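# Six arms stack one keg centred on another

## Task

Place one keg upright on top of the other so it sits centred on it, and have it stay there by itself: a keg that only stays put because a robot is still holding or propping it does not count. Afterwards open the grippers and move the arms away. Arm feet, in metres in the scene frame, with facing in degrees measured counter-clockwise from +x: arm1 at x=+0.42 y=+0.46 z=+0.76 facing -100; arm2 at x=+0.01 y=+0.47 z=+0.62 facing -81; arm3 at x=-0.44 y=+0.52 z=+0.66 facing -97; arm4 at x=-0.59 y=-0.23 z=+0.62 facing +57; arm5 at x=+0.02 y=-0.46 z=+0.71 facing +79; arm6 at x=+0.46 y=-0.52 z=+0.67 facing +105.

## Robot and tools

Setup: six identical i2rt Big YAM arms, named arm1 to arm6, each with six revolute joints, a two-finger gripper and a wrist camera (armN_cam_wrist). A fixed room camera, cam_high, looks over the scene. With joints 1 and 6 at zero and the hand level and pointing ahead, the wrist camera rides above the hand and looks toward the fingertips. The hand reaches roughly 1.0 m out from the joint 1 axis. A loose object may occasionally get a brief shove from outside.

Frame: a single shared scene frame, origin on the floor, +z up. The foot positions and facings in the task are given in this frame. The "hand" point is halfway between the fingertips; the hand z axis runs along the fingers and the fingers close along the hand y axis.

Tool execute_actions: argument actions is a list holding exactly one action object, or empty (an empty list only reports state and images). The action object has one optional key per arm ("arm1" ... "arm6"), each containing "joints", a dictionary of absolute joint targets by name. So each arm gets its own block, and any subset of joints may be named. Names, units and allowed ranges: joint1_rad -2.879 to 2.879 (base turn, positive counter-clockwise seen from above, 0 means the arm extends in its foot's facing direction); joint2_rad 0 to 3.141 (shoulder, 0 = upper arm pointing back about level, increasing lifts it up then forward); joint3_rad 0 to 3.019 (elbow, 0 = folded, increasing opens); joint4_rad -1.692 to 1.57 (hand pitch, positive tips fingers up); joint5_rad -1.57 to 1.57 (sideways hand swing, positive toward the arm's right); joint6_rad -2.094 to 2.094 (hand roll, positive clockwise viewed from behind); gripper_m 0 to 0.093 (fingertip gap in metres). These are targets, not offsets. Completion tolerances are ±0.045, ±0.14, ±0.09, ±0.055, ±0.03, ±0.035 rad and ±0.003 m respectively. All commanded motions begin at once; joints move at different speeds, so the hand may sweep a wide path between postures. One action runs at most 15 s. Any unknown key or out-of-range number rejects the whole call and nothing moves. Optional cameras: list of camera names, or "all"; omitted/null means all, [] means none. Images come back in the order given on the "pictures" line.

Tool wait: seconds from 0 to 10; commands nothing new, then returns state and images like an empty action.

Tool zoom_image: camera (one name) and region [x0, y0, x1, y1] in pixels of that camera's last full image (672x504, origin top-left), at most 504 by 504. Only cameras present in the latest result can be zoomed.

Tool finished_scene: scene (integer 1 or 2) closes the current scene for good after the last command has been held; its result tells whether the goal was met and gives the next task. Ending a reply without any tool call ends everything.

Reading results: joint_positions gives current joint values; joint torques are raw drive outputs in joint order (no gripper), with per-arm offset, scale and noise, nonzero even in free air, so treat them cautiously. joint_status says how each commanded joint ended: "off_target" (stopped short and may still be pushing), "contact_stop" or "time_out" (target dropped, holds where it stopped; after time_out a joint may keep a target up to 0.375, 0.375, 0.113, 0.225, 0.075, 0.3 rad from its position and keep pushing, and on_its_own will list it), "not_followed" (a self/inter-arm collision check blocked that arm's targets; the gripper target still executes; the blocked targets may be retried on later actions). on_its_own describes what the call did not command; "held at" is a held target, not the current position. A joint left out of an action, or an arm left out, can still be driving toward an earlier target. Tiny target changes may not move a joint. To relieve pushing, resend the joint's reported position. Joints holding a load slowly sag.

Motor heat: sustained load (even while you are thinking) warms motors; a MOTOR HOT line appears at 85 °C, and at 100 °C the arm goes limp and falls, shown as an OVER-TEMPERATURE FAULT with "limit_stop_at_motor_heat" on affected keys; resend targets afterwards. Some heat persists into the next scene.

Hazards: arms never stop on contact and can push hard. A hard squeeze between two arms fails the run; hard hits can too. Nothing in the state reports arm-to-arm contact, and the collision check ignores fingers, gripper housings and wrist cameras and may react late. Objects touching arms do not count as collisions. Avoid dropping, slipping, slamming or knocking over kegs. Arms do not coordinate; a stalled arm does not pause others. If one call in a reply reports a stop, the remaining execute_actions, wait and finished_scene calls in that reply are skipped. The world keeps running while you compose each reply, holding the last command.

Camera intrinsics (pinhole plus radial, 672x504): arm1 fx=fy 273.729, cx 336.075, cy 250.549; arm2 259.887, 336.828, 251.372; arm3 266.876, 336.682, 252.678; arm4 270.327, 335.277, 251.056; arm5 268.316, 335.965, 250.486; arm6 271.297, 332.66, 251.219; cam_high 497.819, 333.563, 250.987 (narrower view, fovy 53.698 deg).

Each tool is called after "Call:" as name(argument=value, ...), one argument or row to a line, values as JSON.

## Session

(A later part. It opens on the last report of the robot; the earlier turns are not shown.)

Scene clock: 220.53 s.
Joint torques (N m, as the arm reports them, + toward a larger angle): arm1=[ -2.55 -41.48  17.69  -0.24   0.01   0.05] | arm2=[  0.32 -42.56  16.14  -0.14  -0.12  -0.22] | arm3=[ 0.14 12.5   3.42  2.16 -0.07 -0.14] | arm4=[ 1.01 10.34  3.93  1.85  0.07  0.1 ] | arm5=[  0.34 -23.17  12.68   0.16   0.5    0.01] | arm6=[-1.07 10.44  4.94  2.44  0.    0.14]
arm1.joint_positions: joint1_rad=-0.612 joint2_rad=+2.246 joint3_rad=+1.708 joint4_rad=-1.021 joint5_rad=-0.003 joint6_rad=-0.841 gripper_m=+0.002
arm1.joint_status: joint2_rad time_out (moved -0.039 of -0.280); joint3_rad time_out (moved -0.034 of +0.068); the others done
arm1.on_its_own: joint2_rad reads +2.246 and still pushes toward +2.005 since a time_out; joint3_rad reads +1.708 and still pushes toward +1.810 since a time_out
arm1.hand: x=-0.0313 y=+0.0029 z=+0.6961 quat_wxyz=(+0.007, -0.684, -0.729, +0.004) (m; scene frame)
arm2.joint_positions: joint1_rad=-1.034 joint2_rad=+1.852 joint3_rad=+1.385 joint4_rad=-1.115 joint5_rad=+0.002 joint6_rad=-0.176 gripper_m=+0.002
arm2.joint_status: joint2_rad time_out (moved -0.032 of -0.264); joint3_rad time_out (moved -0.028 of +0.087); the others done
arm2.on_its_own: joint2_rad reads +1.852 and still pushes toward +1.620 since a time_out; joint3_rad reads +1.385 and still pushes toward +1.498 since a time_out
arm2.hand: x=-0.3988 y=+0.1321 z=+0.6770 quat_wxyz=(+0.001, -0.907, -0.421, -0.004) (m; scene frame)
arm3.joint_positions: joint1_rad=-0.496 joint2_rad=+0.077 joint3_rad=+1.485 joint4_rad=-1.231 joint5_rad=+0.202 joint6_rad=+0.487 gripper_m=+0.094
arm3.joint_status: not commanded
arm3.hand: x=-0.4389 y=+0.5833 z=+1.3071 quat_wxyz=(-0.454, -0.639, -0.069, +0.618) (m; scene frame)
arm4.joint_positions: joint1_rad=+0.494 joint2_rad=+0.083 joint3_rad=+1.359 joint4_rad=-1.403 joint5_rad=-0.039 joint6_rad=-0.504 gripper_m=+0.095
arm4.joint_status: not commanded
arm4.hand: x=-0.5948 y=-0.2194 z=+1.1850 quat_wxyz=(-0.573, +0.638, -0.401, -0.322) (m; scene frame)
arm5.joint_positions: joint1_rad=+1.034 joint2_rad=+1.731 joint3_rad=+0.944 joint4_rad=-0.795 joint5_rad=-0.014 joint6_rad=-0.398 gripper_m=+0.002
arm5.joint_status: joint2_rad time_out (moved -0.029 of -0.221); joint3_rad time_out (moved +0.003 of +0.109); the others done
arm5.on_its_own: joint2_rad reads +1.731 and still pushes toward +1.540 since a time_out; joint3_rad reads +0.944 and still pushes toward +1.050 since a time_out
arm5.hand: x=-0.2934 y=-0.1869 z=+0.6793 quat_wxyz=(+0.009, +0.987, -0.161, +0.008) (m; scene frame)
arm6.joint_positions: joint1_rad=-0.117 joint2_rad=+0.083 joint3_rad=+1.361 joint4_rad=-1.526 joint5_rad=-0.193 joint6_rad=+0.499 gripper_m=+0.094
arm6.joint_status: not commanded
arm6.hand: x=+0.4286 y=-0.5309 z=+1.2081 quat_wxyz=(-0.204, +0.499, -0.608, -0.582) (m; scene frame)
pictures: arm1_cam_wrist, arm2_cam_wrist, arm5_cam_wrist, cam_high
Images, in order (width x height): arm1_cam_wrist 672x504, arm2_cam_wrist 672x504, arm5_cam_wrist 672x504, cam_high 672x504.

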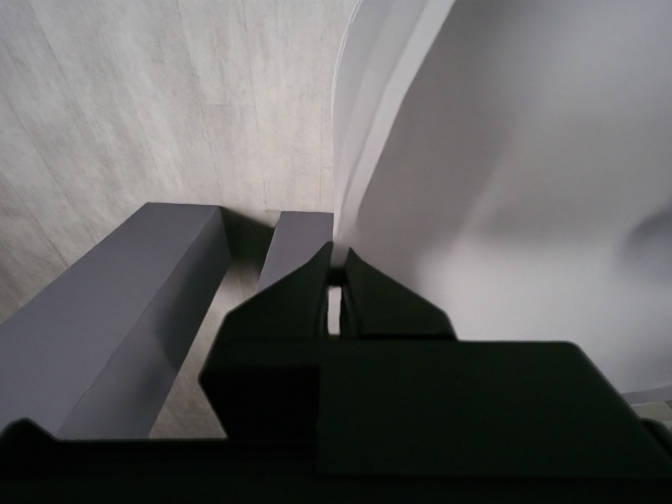

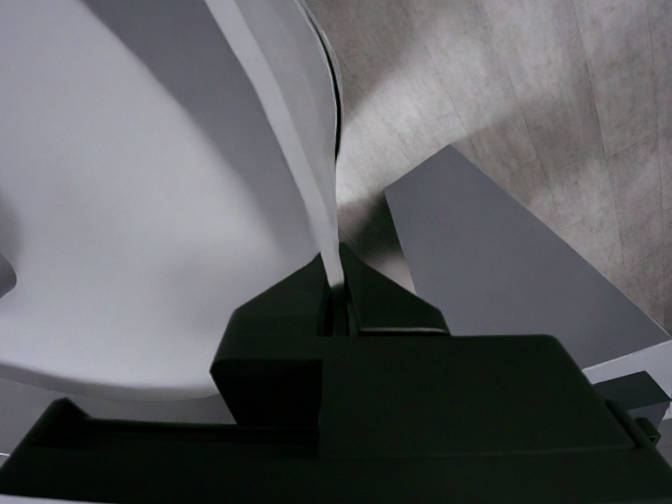

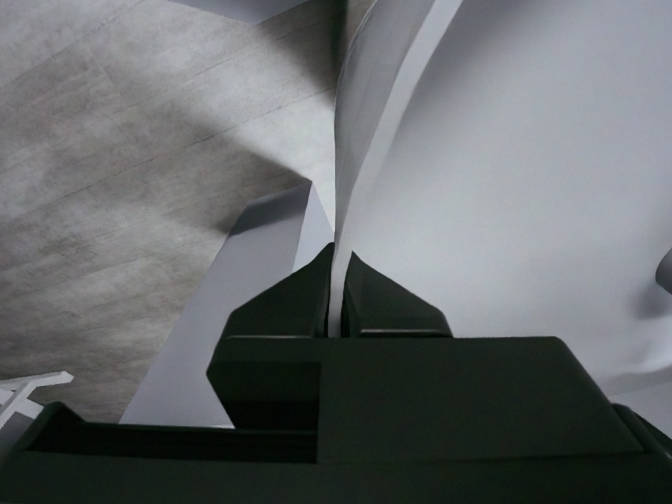

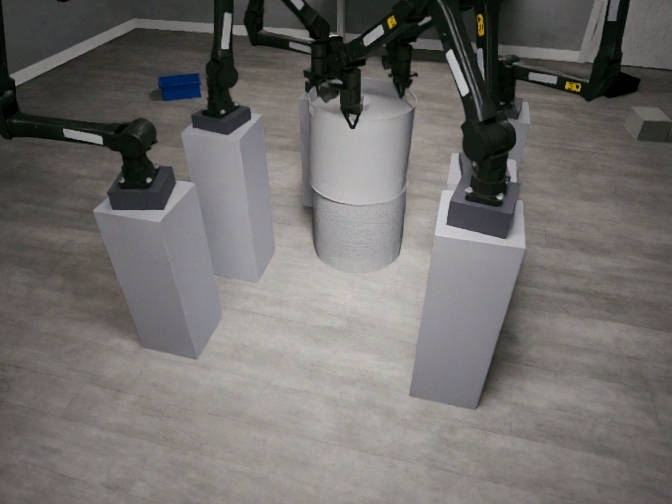

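Call:
execute_actions(
  actions=[
    {"arm5":{"joints":{"joint1_rad":1.015,"joint2_rad":1.59,"joint4_rad":-0.77}},"arm2":{"joints":{"joint1_rad":-1.065}},"arm1":{"joints":{"joint1_rad":-0.635,"joint2_rad":2.05}}},
  ],
  cameras=["arm1_cam_wrist","arm2_cam_wrist","arm5_cam_wrist","cam_high"],
)

Call:
zoom_image(
  camera="cam_high",
  region=[290,140,430,240],
)

Scene clock: 230.47 s.
Joint torques (N m, as the arm reports them, + toward a larger angle): arm1=[ -3.26 -37.79  17.69  -0.25  -0.02   0.08] | arm2=[ -0.92 -42.34  16.29  -0.1   -0.04  -0.22] | arm3=[ 0.26 12.57  3.44  2.2  -0.09 -0.16] | arm4=[ 1.02 10.18  3.93  1.86  0.07  0.09] | arm5=[ -0.6  -20.22  12.71   0.77   0.58   0.01] | arm6=[-1.07 10.42  4.95  2.43  0.01  0.14]
arm1.joint_positions: joint1_rad=-0.617 joint2_rad=+2.247 joint3_rad=+1.708 joint4_rad=-1.021 joint5_rad=-0.001 joint6_rad=-0.844 gripper_m=+0.002
arm1.joint_status: joint2_rad time_out (moved +0.001 of -0.196); the others done
arm1.on_its_own: joint2_rad reads +2.247 and still pushes toward +2.050 since a time_out; joint3_rad reads +1.708 and still pushes toward +1.810 since a time_out
arm1.hand: x=-0.0338 y=+0.0056 z=+0.6957 quat_wxyz=(+0.008, -0.685, -0.728, +0.003) (m; scene frame)
arm2.joint_positions: joint1_rad=-1.042 joint2_rad=+1.852 joint3_rad=+1.384 joint4_rad=-1.115 joint5_rad=+0.000 joint6_rad=-0.181 gripper_m=+0.002
arm2.joint_status: all done
arm2.on_its_own: joint2_rad reads +1.852 and still pushes toward +1.620 since a time_out; joint3_rad reads +1.384 and still pushes toward +1.498 since a time_out
arm2.hand: x=-0.4011 y=+0.1353 z=+0.6769 quat_wxyz=(+0.001, -0.908, -0.419, -0.005) (m; scene frame)
arm3.joint_positions: joint1_rad=-0.496 joint2_rad=+0.077 joint3_rad=+1.485 joint4_rad=-1.231 joint5_rad=+0.202 joint6_rad=+0.487 gripper_m=+0.094
arm3.joint_status: not commanded
arm3.hand: x=-0.4389 y=+0.5833 z=+1.3071 quat_wxyz=(-0.454, -0.639, -0.069, +0.618) (m; scene frame)
arm4.joint_positions: joint1_rad=+0.495 joint2_rad=+0.083 joint3_rad=+1.359 joint4_rad=-1.403 joint5_rad=-0.039 joint6_rad=-0.504 gripper_m=+0.095
arm4.joint_status: not commanded
arm4.hand: x=-0.5948 y=-0.2194 z=+1.1850 quat_wxyz=(-0.573, +0.638, -0.401, -0.322) (m; scene frame)
arm5.joint_positions: joint1_rad=+1.032 joint2_rad=+1.732 joint3_rad=+0.944 joint4_rad=-0.780 joint5_rad=-0.016 joint6_rad=-0.399 gripper_m=+0.002
arm5.joint_status: joint2_rad time_out (moved +0.000 of -0.141); the others done
arm5.on_its_own: joint2_rad reads +1.732 and still pushes toward +1.590 since a time_out; joint3_rad reads +0.944 and still pushes toward +1.050 since a time_out
arm5.hand: x=-0.2957 y=-0.1839 z=+0.6791 quat_wxyz=(+0.006, +0.987, -0.161, +0.001) (m; scene frame)
arm6.joint_positions: joint1_rad=-0.117 joint2_rad=+0.083 joint3_rad=+1.361 joint4_rad=-1.526 joint5_rad=-0.193 joint6_rad=+0.499 gripper_m=+0.094
arm6.joint_status: not commanded
arm6.hand: x=+0.4286 y=-0.5309 z=+1.2081 quat_wxyz=(-0.204, +0.499, -0.608, -0.582) (m; scene frame)
pictures: arm1_cam_wrist, arm2_cam_wrist, arm5_cam_wrist, cam_high
Images, in order (width x height): arm1_cam_wrist 672x504, arm2_cam_wrist 672x504, arm5_cam_wrist 672x504, cam_high 672x504.

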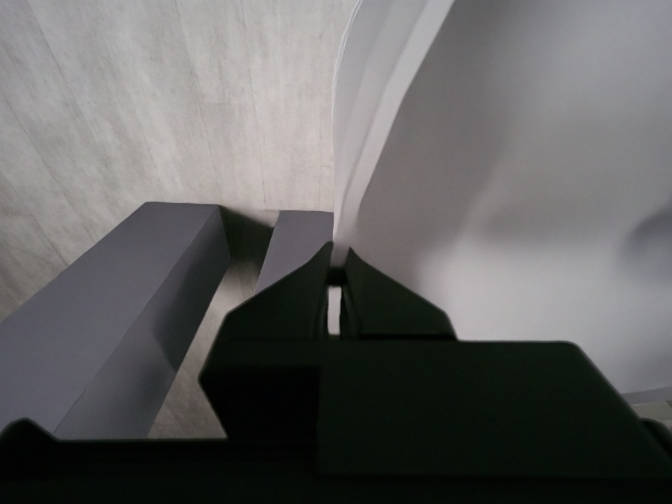

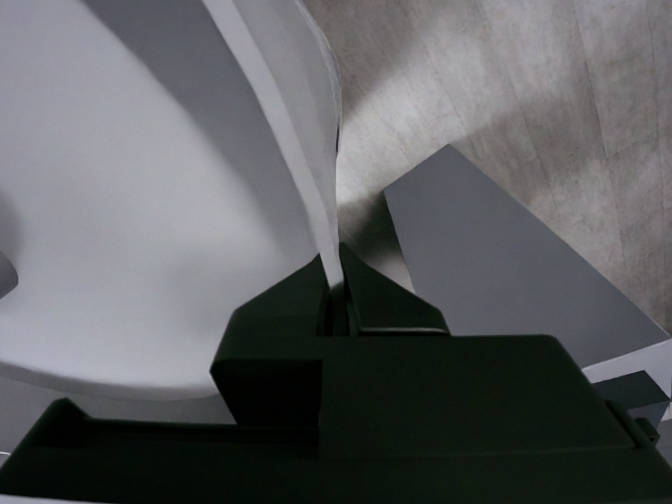

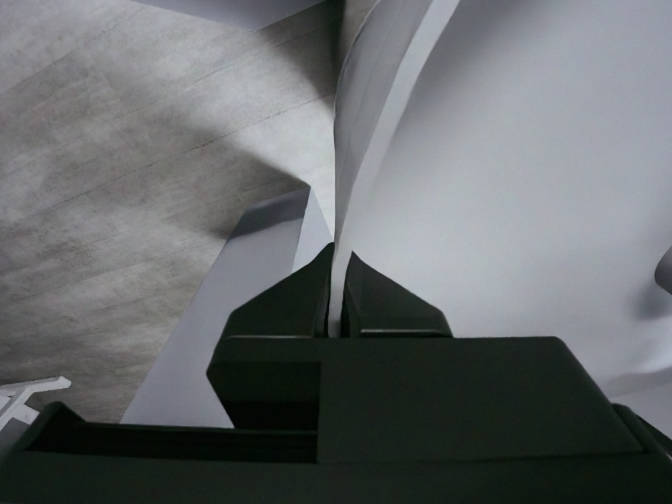

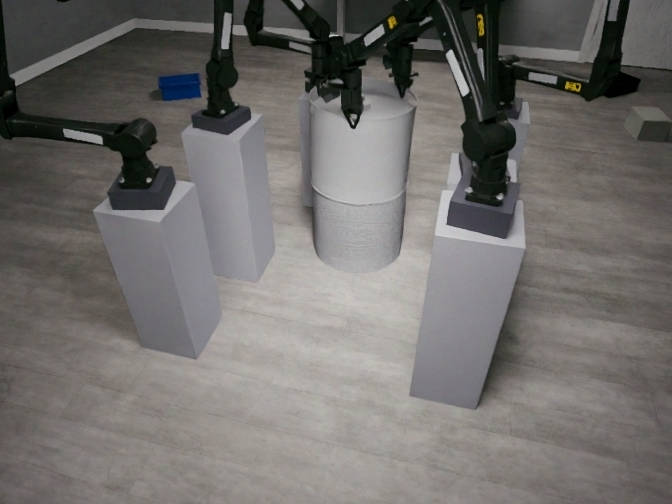

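Region (290, 140, 430, 240) of cam_high's 672x504 image, scaled by 3.600, with more detail than that image has; it fills the top 360 rows of this view, and the rest is white.

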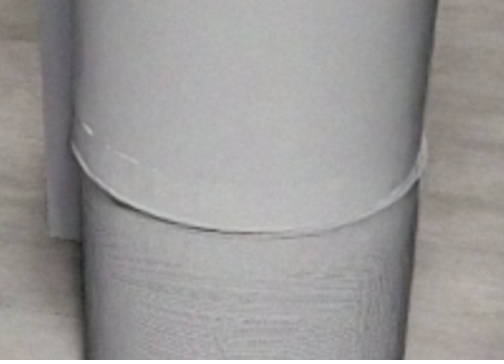

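Call:
execute_actions(
  actions=[
    {"arm5":{"joints":{"joint1_rad":1.005,"joint2_rad":1.63,"joint4_rad":-0.75}},"arm2":{"joints":{"joint2_rad":1.69,"joint4_rad":-1.15}},"arm1":{"joints":{"joint2_rad":2.085,"joint4_rad":-1.04}}},
  ],
  cameras=["arm1_cam_wrist","arm2_cam_wrist","arm5_cam_wrist","cam_high"],
)

Call:
zoom_image(
  camera="cam_high",
  region=[290,140,430,240],
)

Scene clock: 242.60 s.
Joint torques (N m, as the arm reports them, + toward a larger angle): arm1=[ -3.23 -35.17  17.69  -0.73  -0.02   0.08] | arm2=[ -1.28 -36.    16.33  -0.66  -0.07  -0.16] | arm3=[ 0.37 12.25  3.35  2.07 -0.05 -0.15] | arm4=[ 0.94 10.1   3.97  1.86  0.06  0.1 ] | arm5=[ -1.06 -17.52  12.74   1.48   0.79   0.01] | arm6=[-1.07 10.4   4.94  2.43  0.    0.14]
arm1.joint_positions: joint1_rad=-0.617 joint2_rad=+2.250 joint3_rad=+1.708 joint4_rad=-1.021 joint5_rad=-0.001 joint6_rad=-0.844 gripper_m=+0.002
arm1.joint_status: joint2_rad time_out (moved +0.003 of -0.162); the others done
arm1.on_its_own: joint2_rad reads +2.250 and still pushes toward +2.085 since a time_out; joint3_rad reads +1.708 and still pushes toward +1.810 since a time_out
arm1.hand: x=-0.0334 y=+0.0060 z=+0.6940 quat_wxyz=(+0.007, -0.685, -0.728, +0.002) (m; scene frame)
arm2.joint_positions: joint1_rad=-1.043 joint2_rad=+1.854 joint3_rad=+1.384 joint4_rad=-1.118 joint5_rad=+0.000 joint6_rad=-0.181 gripper_m=+0.002
arm2.joint_status: joint2_rad time_out (moved +0.002 of -0.162); the others done
arm2.on_its_own: joint2_rad reads +1.854 and still pushes toward +1.690 since a time_out; joint3_rad reads +1.384 and still pushes toward +1.498 since a time_out
arm2.hand: x=-0.4006 y=+0.1360 z=+0.6760 quat_wxyz=(+0.001, -0.908, -0.419, -0.007) (m; scene frame)
arm3.joint_positions: joint1_rad=-0.496 joint2_rad=+0.077 joint3_rad=+1.485 joint4_rad=-1.231 joint5_rad=+0.202 joint6_rad=+0.487 gripper_m=+0.094
arm3.joint_status: not commanded
arm3.hand: x=-0.4389 y=+0.5833 z=+1.3071 quat_wxyz=(-0.454, -0.639, -0.069, +0.618) (m; scene frame)
arm4.joint_positions: joint1_rad=+0.495 joint2_rad=+0.083 joint3_rad=+1.359 joint4_rad=-1.403 joint5_rad=-0.039 joint6_rad=-0.504 gripper_m=+0.095
arm4.joint_status: not commanded
arm4.hand: x=-0.5948 y=-0.2194 z=+1.1850 quat_wxyz=(-0.573, +0.638, -0.401, -0.322) (m; scene frame)
arm5.joint_positions: joint1_rad=+1.031 joint2_rad=+1.735 joint3_rad=+0.944 joint4_rad=-0.776 joint5_rad=-0.021 joint6_rad=-0.399 gripper_m=+0.002
arm5.joint_status: all done
arm5.on_its_own: joint3_rad reads +0.944 and still pushes toward +1.050 since a time_out
arm5.hand: x=-0.2962 y=-0.1839 z=+0.6778 quat_wxyz=(+0.008, +0.987, -0.162, -0.001) (m; scene frame)
arm6.joint_positions: joint1_rad=-0.117 joint2_rad=+0.083 joint3_rad=+1.361 joint4_rad=-1.526 joint5_rad=-0.193 joint6_rad=+0.499 gripper_m=+0.094
arm6.joint_status: not commanded
arm6.hand: x=+0.4286 y=-0.5309 z=+1.2081 quat_wxyz=(-0.204, +0.499, -0.608, -0.582) (m; scene frame)
pictures: arm1_cam_wrist, arm2_cam_wrist, arm5_cam_wrist, cam_high
Images, in order (width x height): arm1_cam_wrist 672x504, arm2_cam_wrist 672x504, arm5_cam_wrist 672x504, cam_high 672x504.

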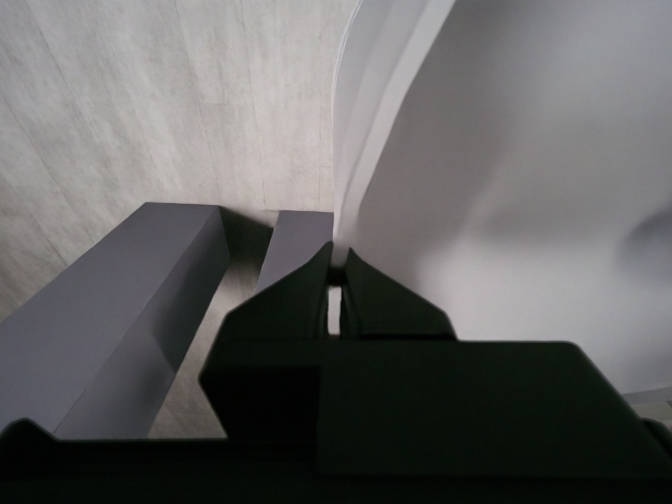

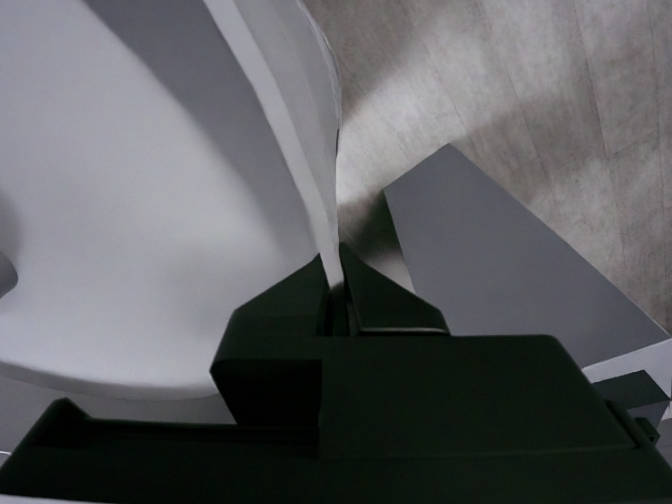

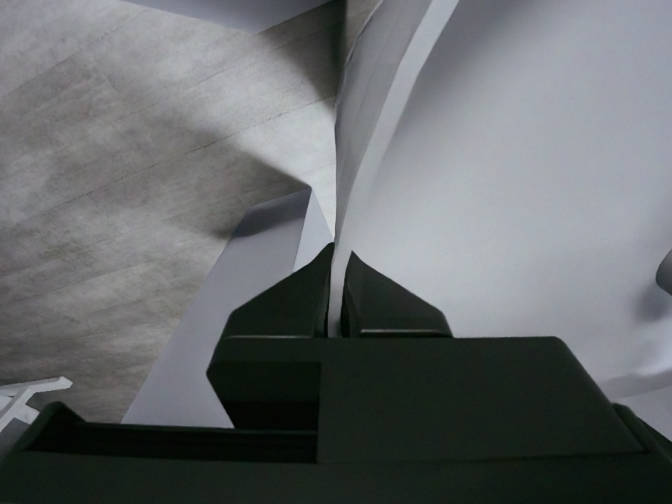

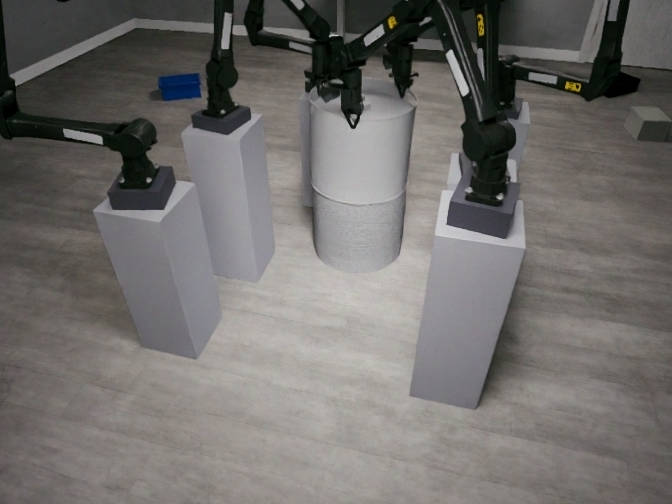

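Region (290, 140, 430, 240) of cam_high's 672x504 image, scaled by 3.600, with more detail than that image has; it fills the top 360 rows of this view, and the rest is white.

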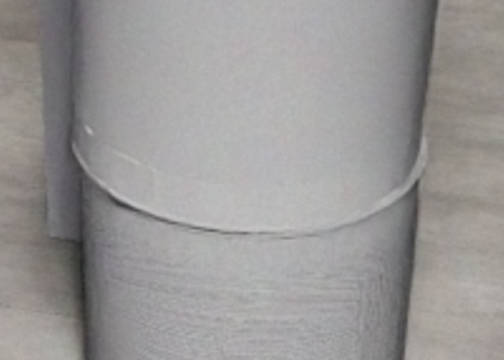

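Seated, a few mm off. Release.

Call:
execute_actions(
  actions=[
    {"arm5":{"joints":{"joint1_rad":1.03,"joint2_rad":1.72,"joint3_rad":0.97,"joint4_rad":-0.775}},"arm2":{"joints":{"joint1_rad":-1.045,"joint2_rad":1.845,"joint3_rad":1.40,"joint4_rad":-1.12}},"arm1":{"joints":{"joint1_rad":-0.62,"joint2_rad":2.255,"joint3_rad":1.725,"joint4_rad":-1.02}}},
  ],
  cameras=[],
)

Call:
execute_actions(
  actions=[
    {"arm5":{"joints":{"gripper_m":0.08}},"arm2":{"joints":{"gripper_m":0.08}},"arm1":{"joints":{"gripper_m":0.08}}},
  ],
  cameras=["arm1_cam_wrist","arm2_cam_wrist","arm5_cam_wrist"],
)

Call:
execute_actions(
  actions=[
    {"arm5":{"joints":{"joint2_rad":1.5,"joint4_rad":-1.0}},"arm2":{"joints":{"joint2_rad":1.6,"joint4_rad":-1.36}},"arm1":{"joints":{"joint2_rad":2.07,"joint4_rad":-1.21}}},
  ],
  cameras=[],
)

Call:
execute_actions(
  actions=[
    {"arm5":{"joints":{"joint2_rad":1.1,"joint4_rad":-1.4}},"arm2":{"joints":{"joint2_rad":1.3,"joint4_rad":-1.6}},"arm1":{"joints":{"joint1_rad":-0.2,"joint2_rad":1.6,"joint4_rad":-1.6}}},
  ],
  cameras=["arm1_cam_wrist","cam_high"],
)

Call:
zoom_image(
  camera="cam_high",
  region=[290,140,430,240],
)

Scene clock: 259.80 s.
Joint torques (N m, as the arm reports them, + toward a larger angle): arm1=[ -2.68 -22.2   10.31  -0.47   0.04   0.04] | arm2=[  0.24 -21.65   8.87   0.23  -0.15  -0.29] | arm3=[-0.08 12.67  3.42  2.11 -0.03 -0.11] | arm4=[ 1.17 10.37  3.9   1.86  0.07  0.11] | arm5=[ -0.06 -13.     7.62   0.38   0.61  -0.08] | arm6=[-1.07 10.4   4.94  2.44  0.01  0.14]
arm1.joint_positions: joint1_rad=-0.611 joint2_rad=+2.263 joint3_rad=+1.707 joint4_rad=-1.005 joint5_rad=-0.003 joint6_rad=-0.839 gripper_m=+0.002
arm1.joint_status: all done
arm1.hand: x=-0.0307 y=+0.0026 z=+0.6852 quat_wxyz=(+0.007, -0.684, -0.729, +0.002) (m; scene frame)
arm2.joint_positions: joint1_rad=-1.033 joint2_rad=+1.864 joint3_rad=+1.383 joint4_rad=-1.112 joint5_rad=+0.002 joint6_rad=-0.174 gripper_m=+0.002
arm2.joint_status: all done
arm2.hand: x=-0.3978 y=+0.1325 z=+0.6706 quat_wxyz=(+0.003, -0.907, -0.420, -0.009) (m; scene frame)
arm3.joint_positions: joint1_rad=-0.496 joint2_rad=+0.077 joint3_rad=+1.485 joint4_rad=-1.231 joint5_rad=+0.202 joint6_rad=+0.487 gripper_m=+0.094
arm3.joint_status: not commanded
arm3.hand: x=-0.4389 y=+0.5833 z=+1.3071 quat_wxyz=(-0.454, -0.639, -0.069, +0.618) (m; scene frame)
arm4.joint_positions: joint1_rad=+0.495 joint2_rad=+0.083 joint3_rad=+1.359 joint4_rad=-1.403 joint5_rad=-0.039 joint6_rad=-0.504 gripper_m=+0.095
arm4.joint_status: not commanded
arm4.hand: x=-0.5948 y=-0.2194 z=+1.1850 quat_wxyz=(-0.573, +0.638, -0.401, -0.322) (m; scene frame)
arm5.joint_positions: joint1_rad=+1.043 joint2_rad=+1.751 joint3_rad=+0.937 joint4_rad=-0.776 joint5_rad=-0.017 joint6_rad=-0.389 gripper_m=+0.002
arm5.joint_status: all done
arm5.hand: x=-0.2943 y=-0.1913 z=+0.6697 quat_wxyz=(+0.012, +0.987, -0.161, +0.010) (m; scene frame)
arm6.joint_positions: joint1_rad=-0.117 joint2_rad=+0.083 joint3_rad=+1.361 joint4_rad=-1.526 joint5_rad=-0.193 joint6_rad=+0.499 gripper_m=+0.094
arm6.joint_status: not commanded
arm6.hand: x=+0.4286 y=-0.5309 z=+1.2081 quat_wxyz=(-0.204, +0.499, -0.608, -0.582) (m; scene frame)
pictures: none
No camera images: the call's "cameras" was empty. Leave "cameras" out to get every camera's image.

Scene clock: 260.47 s.
Joint torques (N m, as the arm reports them, + toward a larger angle): arm1=[ -2.61 -22.05  10.44  -0.19   0.01   0.04] | arm2=[  0.08 -21.34   8.96   0.23   0.03  -0.31] | arm3=[ 0.76 12.85  3.35  2.1  -0.06 -0.16] | arm4=[ 1.08 10.22  3.91  1.83  0.06  0.1 ] | arm5=[  0.33 -11.56   7.88   0.44   0.01  -0.07] | arm6=[-1.08 10.43  4.93  2.43  0.    0.14]
arm1.joint_positions: joint1_rad=-0.612 joint2_rad=+2.259 joint3_rad=+1.707 joint4_rad=-1.012 joint5_rad=-0.003 joint6_rad=-0.839 gripper_m=+0.080
arm1.joint_status: all done
arm1.hand: x=-0.0307 y=+0.0037 z=+0.6878 quat_wxyz=(+0.007, -0.685, -0.729, +0.001) (m; scene frame)
arm2.joint_positions: joint1_rad=-1.035 joint2_rad=+1.863 joint3_rad=+1.383 joint4_rad=-1.112 joint5_rad=-0.002 joint6_rad=-0.174 gripper_m=+0.080
arm2.joint_status: all done
arm2.hand: x=-0.3981 y=+0.1326 z=+0.6710 quat_wxyz=(+0.001, -0.908, -0.419, -0.009) (m; scene frame)
arm3.joint_positions: joint1_rad=-0.496 joint2_rad=+0.077 joint3_rad=+1.485 joint4_rad=-1.231 joint5_rad=+0.202 joint6_rad=+0.487 gripper_m=+0.094
arm3.joint_status: not commanded
arm3.hand: x=-0.4389 y=+0.5833 z=+1.3071 quat_wxyz=(-0.454, -0.639, -0.069, +0.618) (m; scene frame)
arm4.joint_positions: joint1_rad=+0.495 joint2_rad=+0.083 joint3_rad=+1.359 joint4_rad=-1.403 joint5_rad=-0.039 joint6_rad=-0.504 gripper_m=+0.095
arm4.joint_status: not commanded
arm4.hand: x=-0.5948 y=-0.2194 z=+1.1850 quat_wxyz=(-0.573, +0.638, -0.401, -0.322) (m; scene frame)
arm5.joint_positions: joint1_rad=+1.039 joint2_rad=+1.732 joint3_rad=+0.936 joint4_rad=-0.777 joint5_rad=-0.002 joint6_rad=-0.391 gripper_m=+0.080
arm5.joint_status: all done
arm5.hand: x=-0.2932 y=-0.1866 z=+0.6769 quat_wxyz=(+0.002, +0.987, -0.162, +0.007) (m; scene frame)
arm6.joint_positions: joint1_rad=-0.117 joint2_rad=+0.083 joint3_rad=+1.361 joint4_rad=-1.526 joint5_rad=-0.193 joint6_rad=+0.499 gripper_m=+0.094
arm6.joint_status: not commanded
arm6.hand: x=+0.4286 y=-0.5309 z=+1.2081 quat_wxyz=(-0.204, +0.499, -0.608, -0.582) (m; scene frame)
pictures: arm1_cam_wrist, arm2_cam_wrist, arm5_cam_wrist
Images, in order (width x height): arm1_cam_wrist 672x504, arm2_cam_wrist 672x504, arm5_cam_wrist 672x504.

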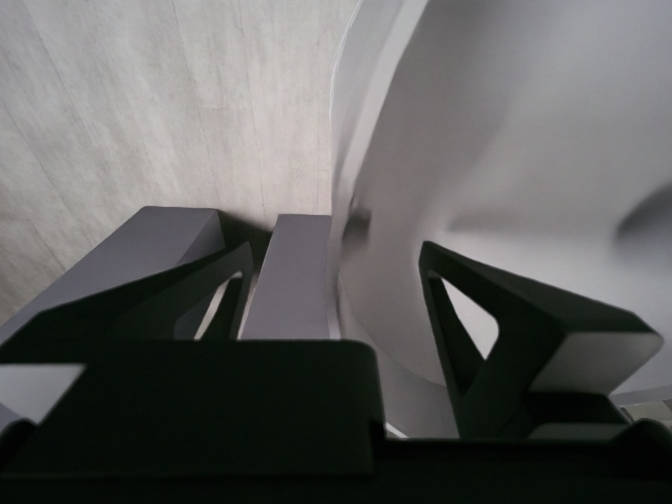

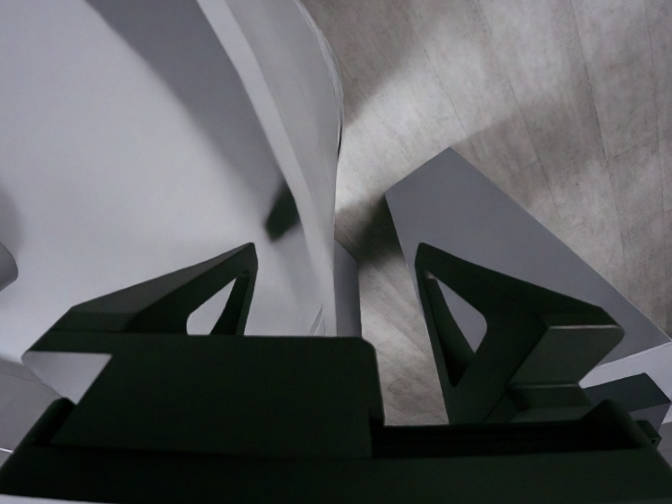

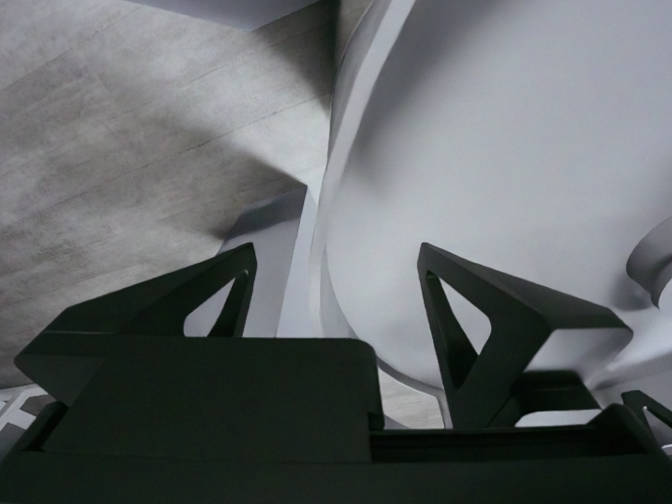

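Scene clock: 261.73 s.
Joint torques (N m, as the arm reports them, + toward a larger angle): arm1=[ -2.58 -18.96  11.24  -0.15   0.01   0.04] | arm2=[ -0.28 -15.4    9.87  -0.16  -0.02  -0.23] | arm3=[ 0.49 12.44  3.45  2.19 -0.03 -0.1 ] | arm4=[ 1.04 10.29  3.92  1.86  0.06  0.1 ] | arm5=[ 0.22 -8.36  9.02  0.09  0.01 -0.07] | arm6=[-1.1  10.39  4.94  2.43  0.    0.14]
arm1.joint_positions: joint1_rad=-0.612 joint2_rad=+2.056 joint3_rad=+1.707 joint4_rad=-1.202 joint5_rad=-0.003 joint6_rad=-0.839 gripper_m=+0.080
arm1.joint_status: all done
arm1.hand: x=-0.0161 y=+0.0157 z=+0.8115 quat_wxyz=(+0.007, -0.685, -0.729, +0.008) (m; scene frame)
arm2.joint_positions: joint1_rad=-1.035 joint2_rad=+1.597 joint3_rad=+1.383 joint4_rad=-1.346 joint5_rad=-0.002 joint6_rad=-0.174 gripper_m=+0.080
arm2.joint_status: all done
arm2.hand: x=-0.3563 y=+0.1673 z=+0.7996 quat_wxyz=(-0.003, -0.908, -0.419, +0.006) (m; scene frame)
arm3.joint_positions: joint1_rad=-0.496 joint2_rad=+0.077 joint3_rad=+1.485 joint4_rad=-1.231 joint5_rad=+0.202 joint6_rad=+0.487 gripper_m=+0.094
arm3.joint_status: not commanded
arm3.hand: x=-0.4389 y=+0.5833 z=+1.3071 quat_wxyz=(-0.454, -0.639, -0.069, +0.618) (m; scene frame)
arm4.joint_positions: joint1_rad=+0.495 joint2_rad=+0.083 joint3_rad=+1.359 joint4_rad=-1.403 joint5_rad=-0.039 joint6_rad=-0.504 gripper_m=+0.095
arm4.joint_status: not commanded
arm4.hand: x=-0.5948 y=-0.2194 z=+1.1850 quat_wxyz=(-0.573, +0.638, -0.401, -0.322) (m; scene frame)
arm5.joint_positions: joint1_rad=+1.039 joint2_rad=+1.488 joint3_rad=+0.937 joint4_rad=-0.992 joint5_rad=-0.002 joint6_rad=-0.391 gripper_m=+0.080
arm5.joint_status: all done
arm5.hand: x=-0.2750 y=-0.2033 z=+0.7704 quat_wxyz=(-0.006, +0.987, -0.162, -0.006) (m; scene frame)
arm6.joint_positions: joint1_rad=-0.117 joint2_rad=+0.083 joint3_rad=+1.361 joint4_rad=-1.526 joint5_rad=-0.193 joint6_rad=+0.499 gripper_m=+0.094
arm6.joint_status: not commanded
arm6.hand: x=+0.4286 y=-0.5309 z=+1.2081 quat_wxyz=(-0.204, +0.499, -0.608, -0.582) (m; scene frame)
pictures: none
No camera images: the call's "cameras" was empty. Leave "cameras" out to get every camera's image.

Scene clock: 263.30 s.
Joint torques (N m, as the arm reports them, + toward a larger angle): arm1=[ -1.96 -14.09  11.65   0.12  -0.01   0.04] | arm2=[  0.03 -10.96   9.9    0.02   0.07  -0.23] | arm3=[ 0.78 12.32  3.45  2.06 -0.09 -0.14] | arm4=[ 0.99 10.32  3.92  1.88  0.07  0.09] | arm5=[ 0.43 -4.55 10.07  0.11  0.02 -0.06] | arm6=[-1.07 10.39  4.93  2.44  0.    0.14]
arm1.joint_positions: joint1_rad=-0.197 joint2_rad=+1.600 joint3_rad=+1.713 joint4_rad=-1.594 joint5_rad=-0.002 joint6_rad=-0.839 gripper_m=+0.080
arm1.joint_status: all done
arm1.hand: x=+0.2444 y=-0.0139 z=+1.0566 quat_wxyz=(-0.002, -0.519, -0.854, +0.040) (m; scene frame)
arm2.joint_positions: joint1_rad=-1.035 joint2_rad=+1.301 joint3_rad=+1.383 joint4_rad=-1.587 joint5_rad=-0.002 joint6_rad=-0.174 gripper_m=+0.080
arm2.joint_status: all done
arm2.hand: x=-0.2849 y=+0.2265 z=+0.9188 quat_wxyz=(-0.010, -0.907, -0.419, +0.032) (m; scene frame)
arm3.joint_positions: joint1_rad=-0.496 joint2_rad=+0.077 joint3_rad=+1.485 joint4_rad=-1.231 joint5_rad=+0.202 joint6_rad=+0.487 gripper_m=+0.094
arm3.joint_status: not commanded
arm3.hand: x=-0.4389 y=+0.5833 z=+1.3071 quat_wxyz=(-0.454, -0.639, -0.069, +0.618) (m; scene frame)
arm4.joint_positions: joint1_rad=+0.495 joint2_rad=+0.083 joint3_rad=+1.359 joint4_rad=-1.403 joint5_rad=-0.039 joint6_rad=-0.504 gripper_m=+0.095
arm4.joint_status: not commanded
arm4.hand: x=-0.5948 y=-0.2194 z=+1.1850 quat_wxyz=(-0.573, +0.638, -0.401, -0.322) (m; scene frame)
arm5.joint_positions: joint1_rad=+1.039 joint2_rad=+1.092 joint3_rad=+0.937 joint4_rad=-1.392 joint5_rad=-0.002 joint6_rad=-0.391 gripper_m=+0.080
arm5.joint_status: all done
arm5.hand: x=-0.2014 y=-0.2684 z=+0.8968 quat_wxyz=(-0.005, +0.987, -0.162, -0.004) (m; scene frame)
arm6.joint_positions: joint1_rad=-0.117 joint2_rad=+0.083 joint3_rad=+1.361 joint4_rad=-1.526 joint5_rad=-0.193 joint6_rad=+0.499 gripper_m=+0.094
arm6.joint_status: not commanded
arm6.hand: x=+0.4286 y=-0.5309 z=+1.2081 quat_wxyz=(-0.204, +0.499, -0.608, -0.582) (m; scene frame)
pictures: arm1_cam_wrist, cam_high
Images, in order (width x height): arm1_cam_wrist 672x504, cam_high 672x504.

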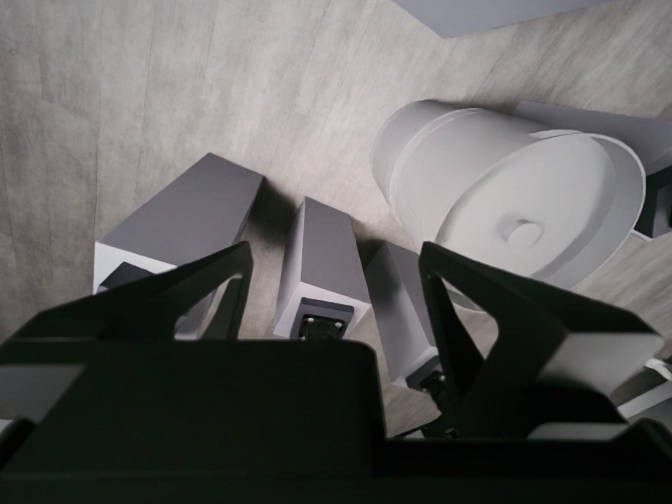

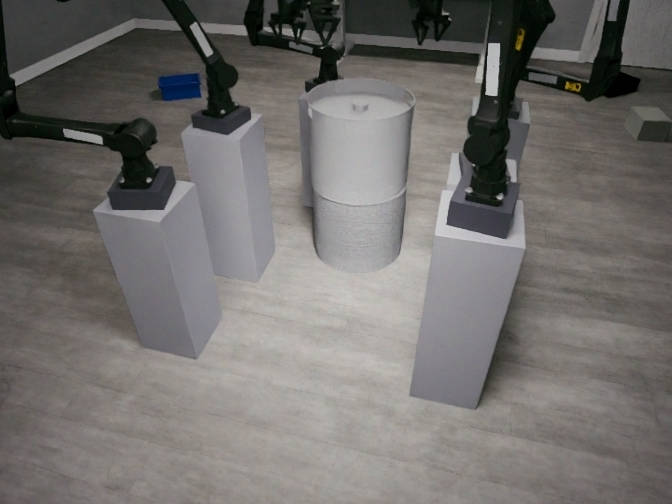

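Region (290, 140, 430, 240) of cam_high's 672x504 image, scaled by 3.600, with more detail than that image has; it fills the top 360 rows of this view, and the rest is white.

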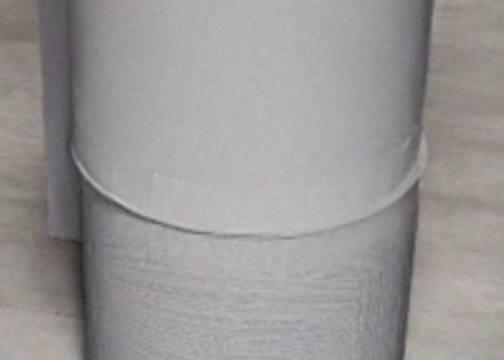

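Call:
finished_scene(
  scene=2,
)

The scene is finished: the task was done.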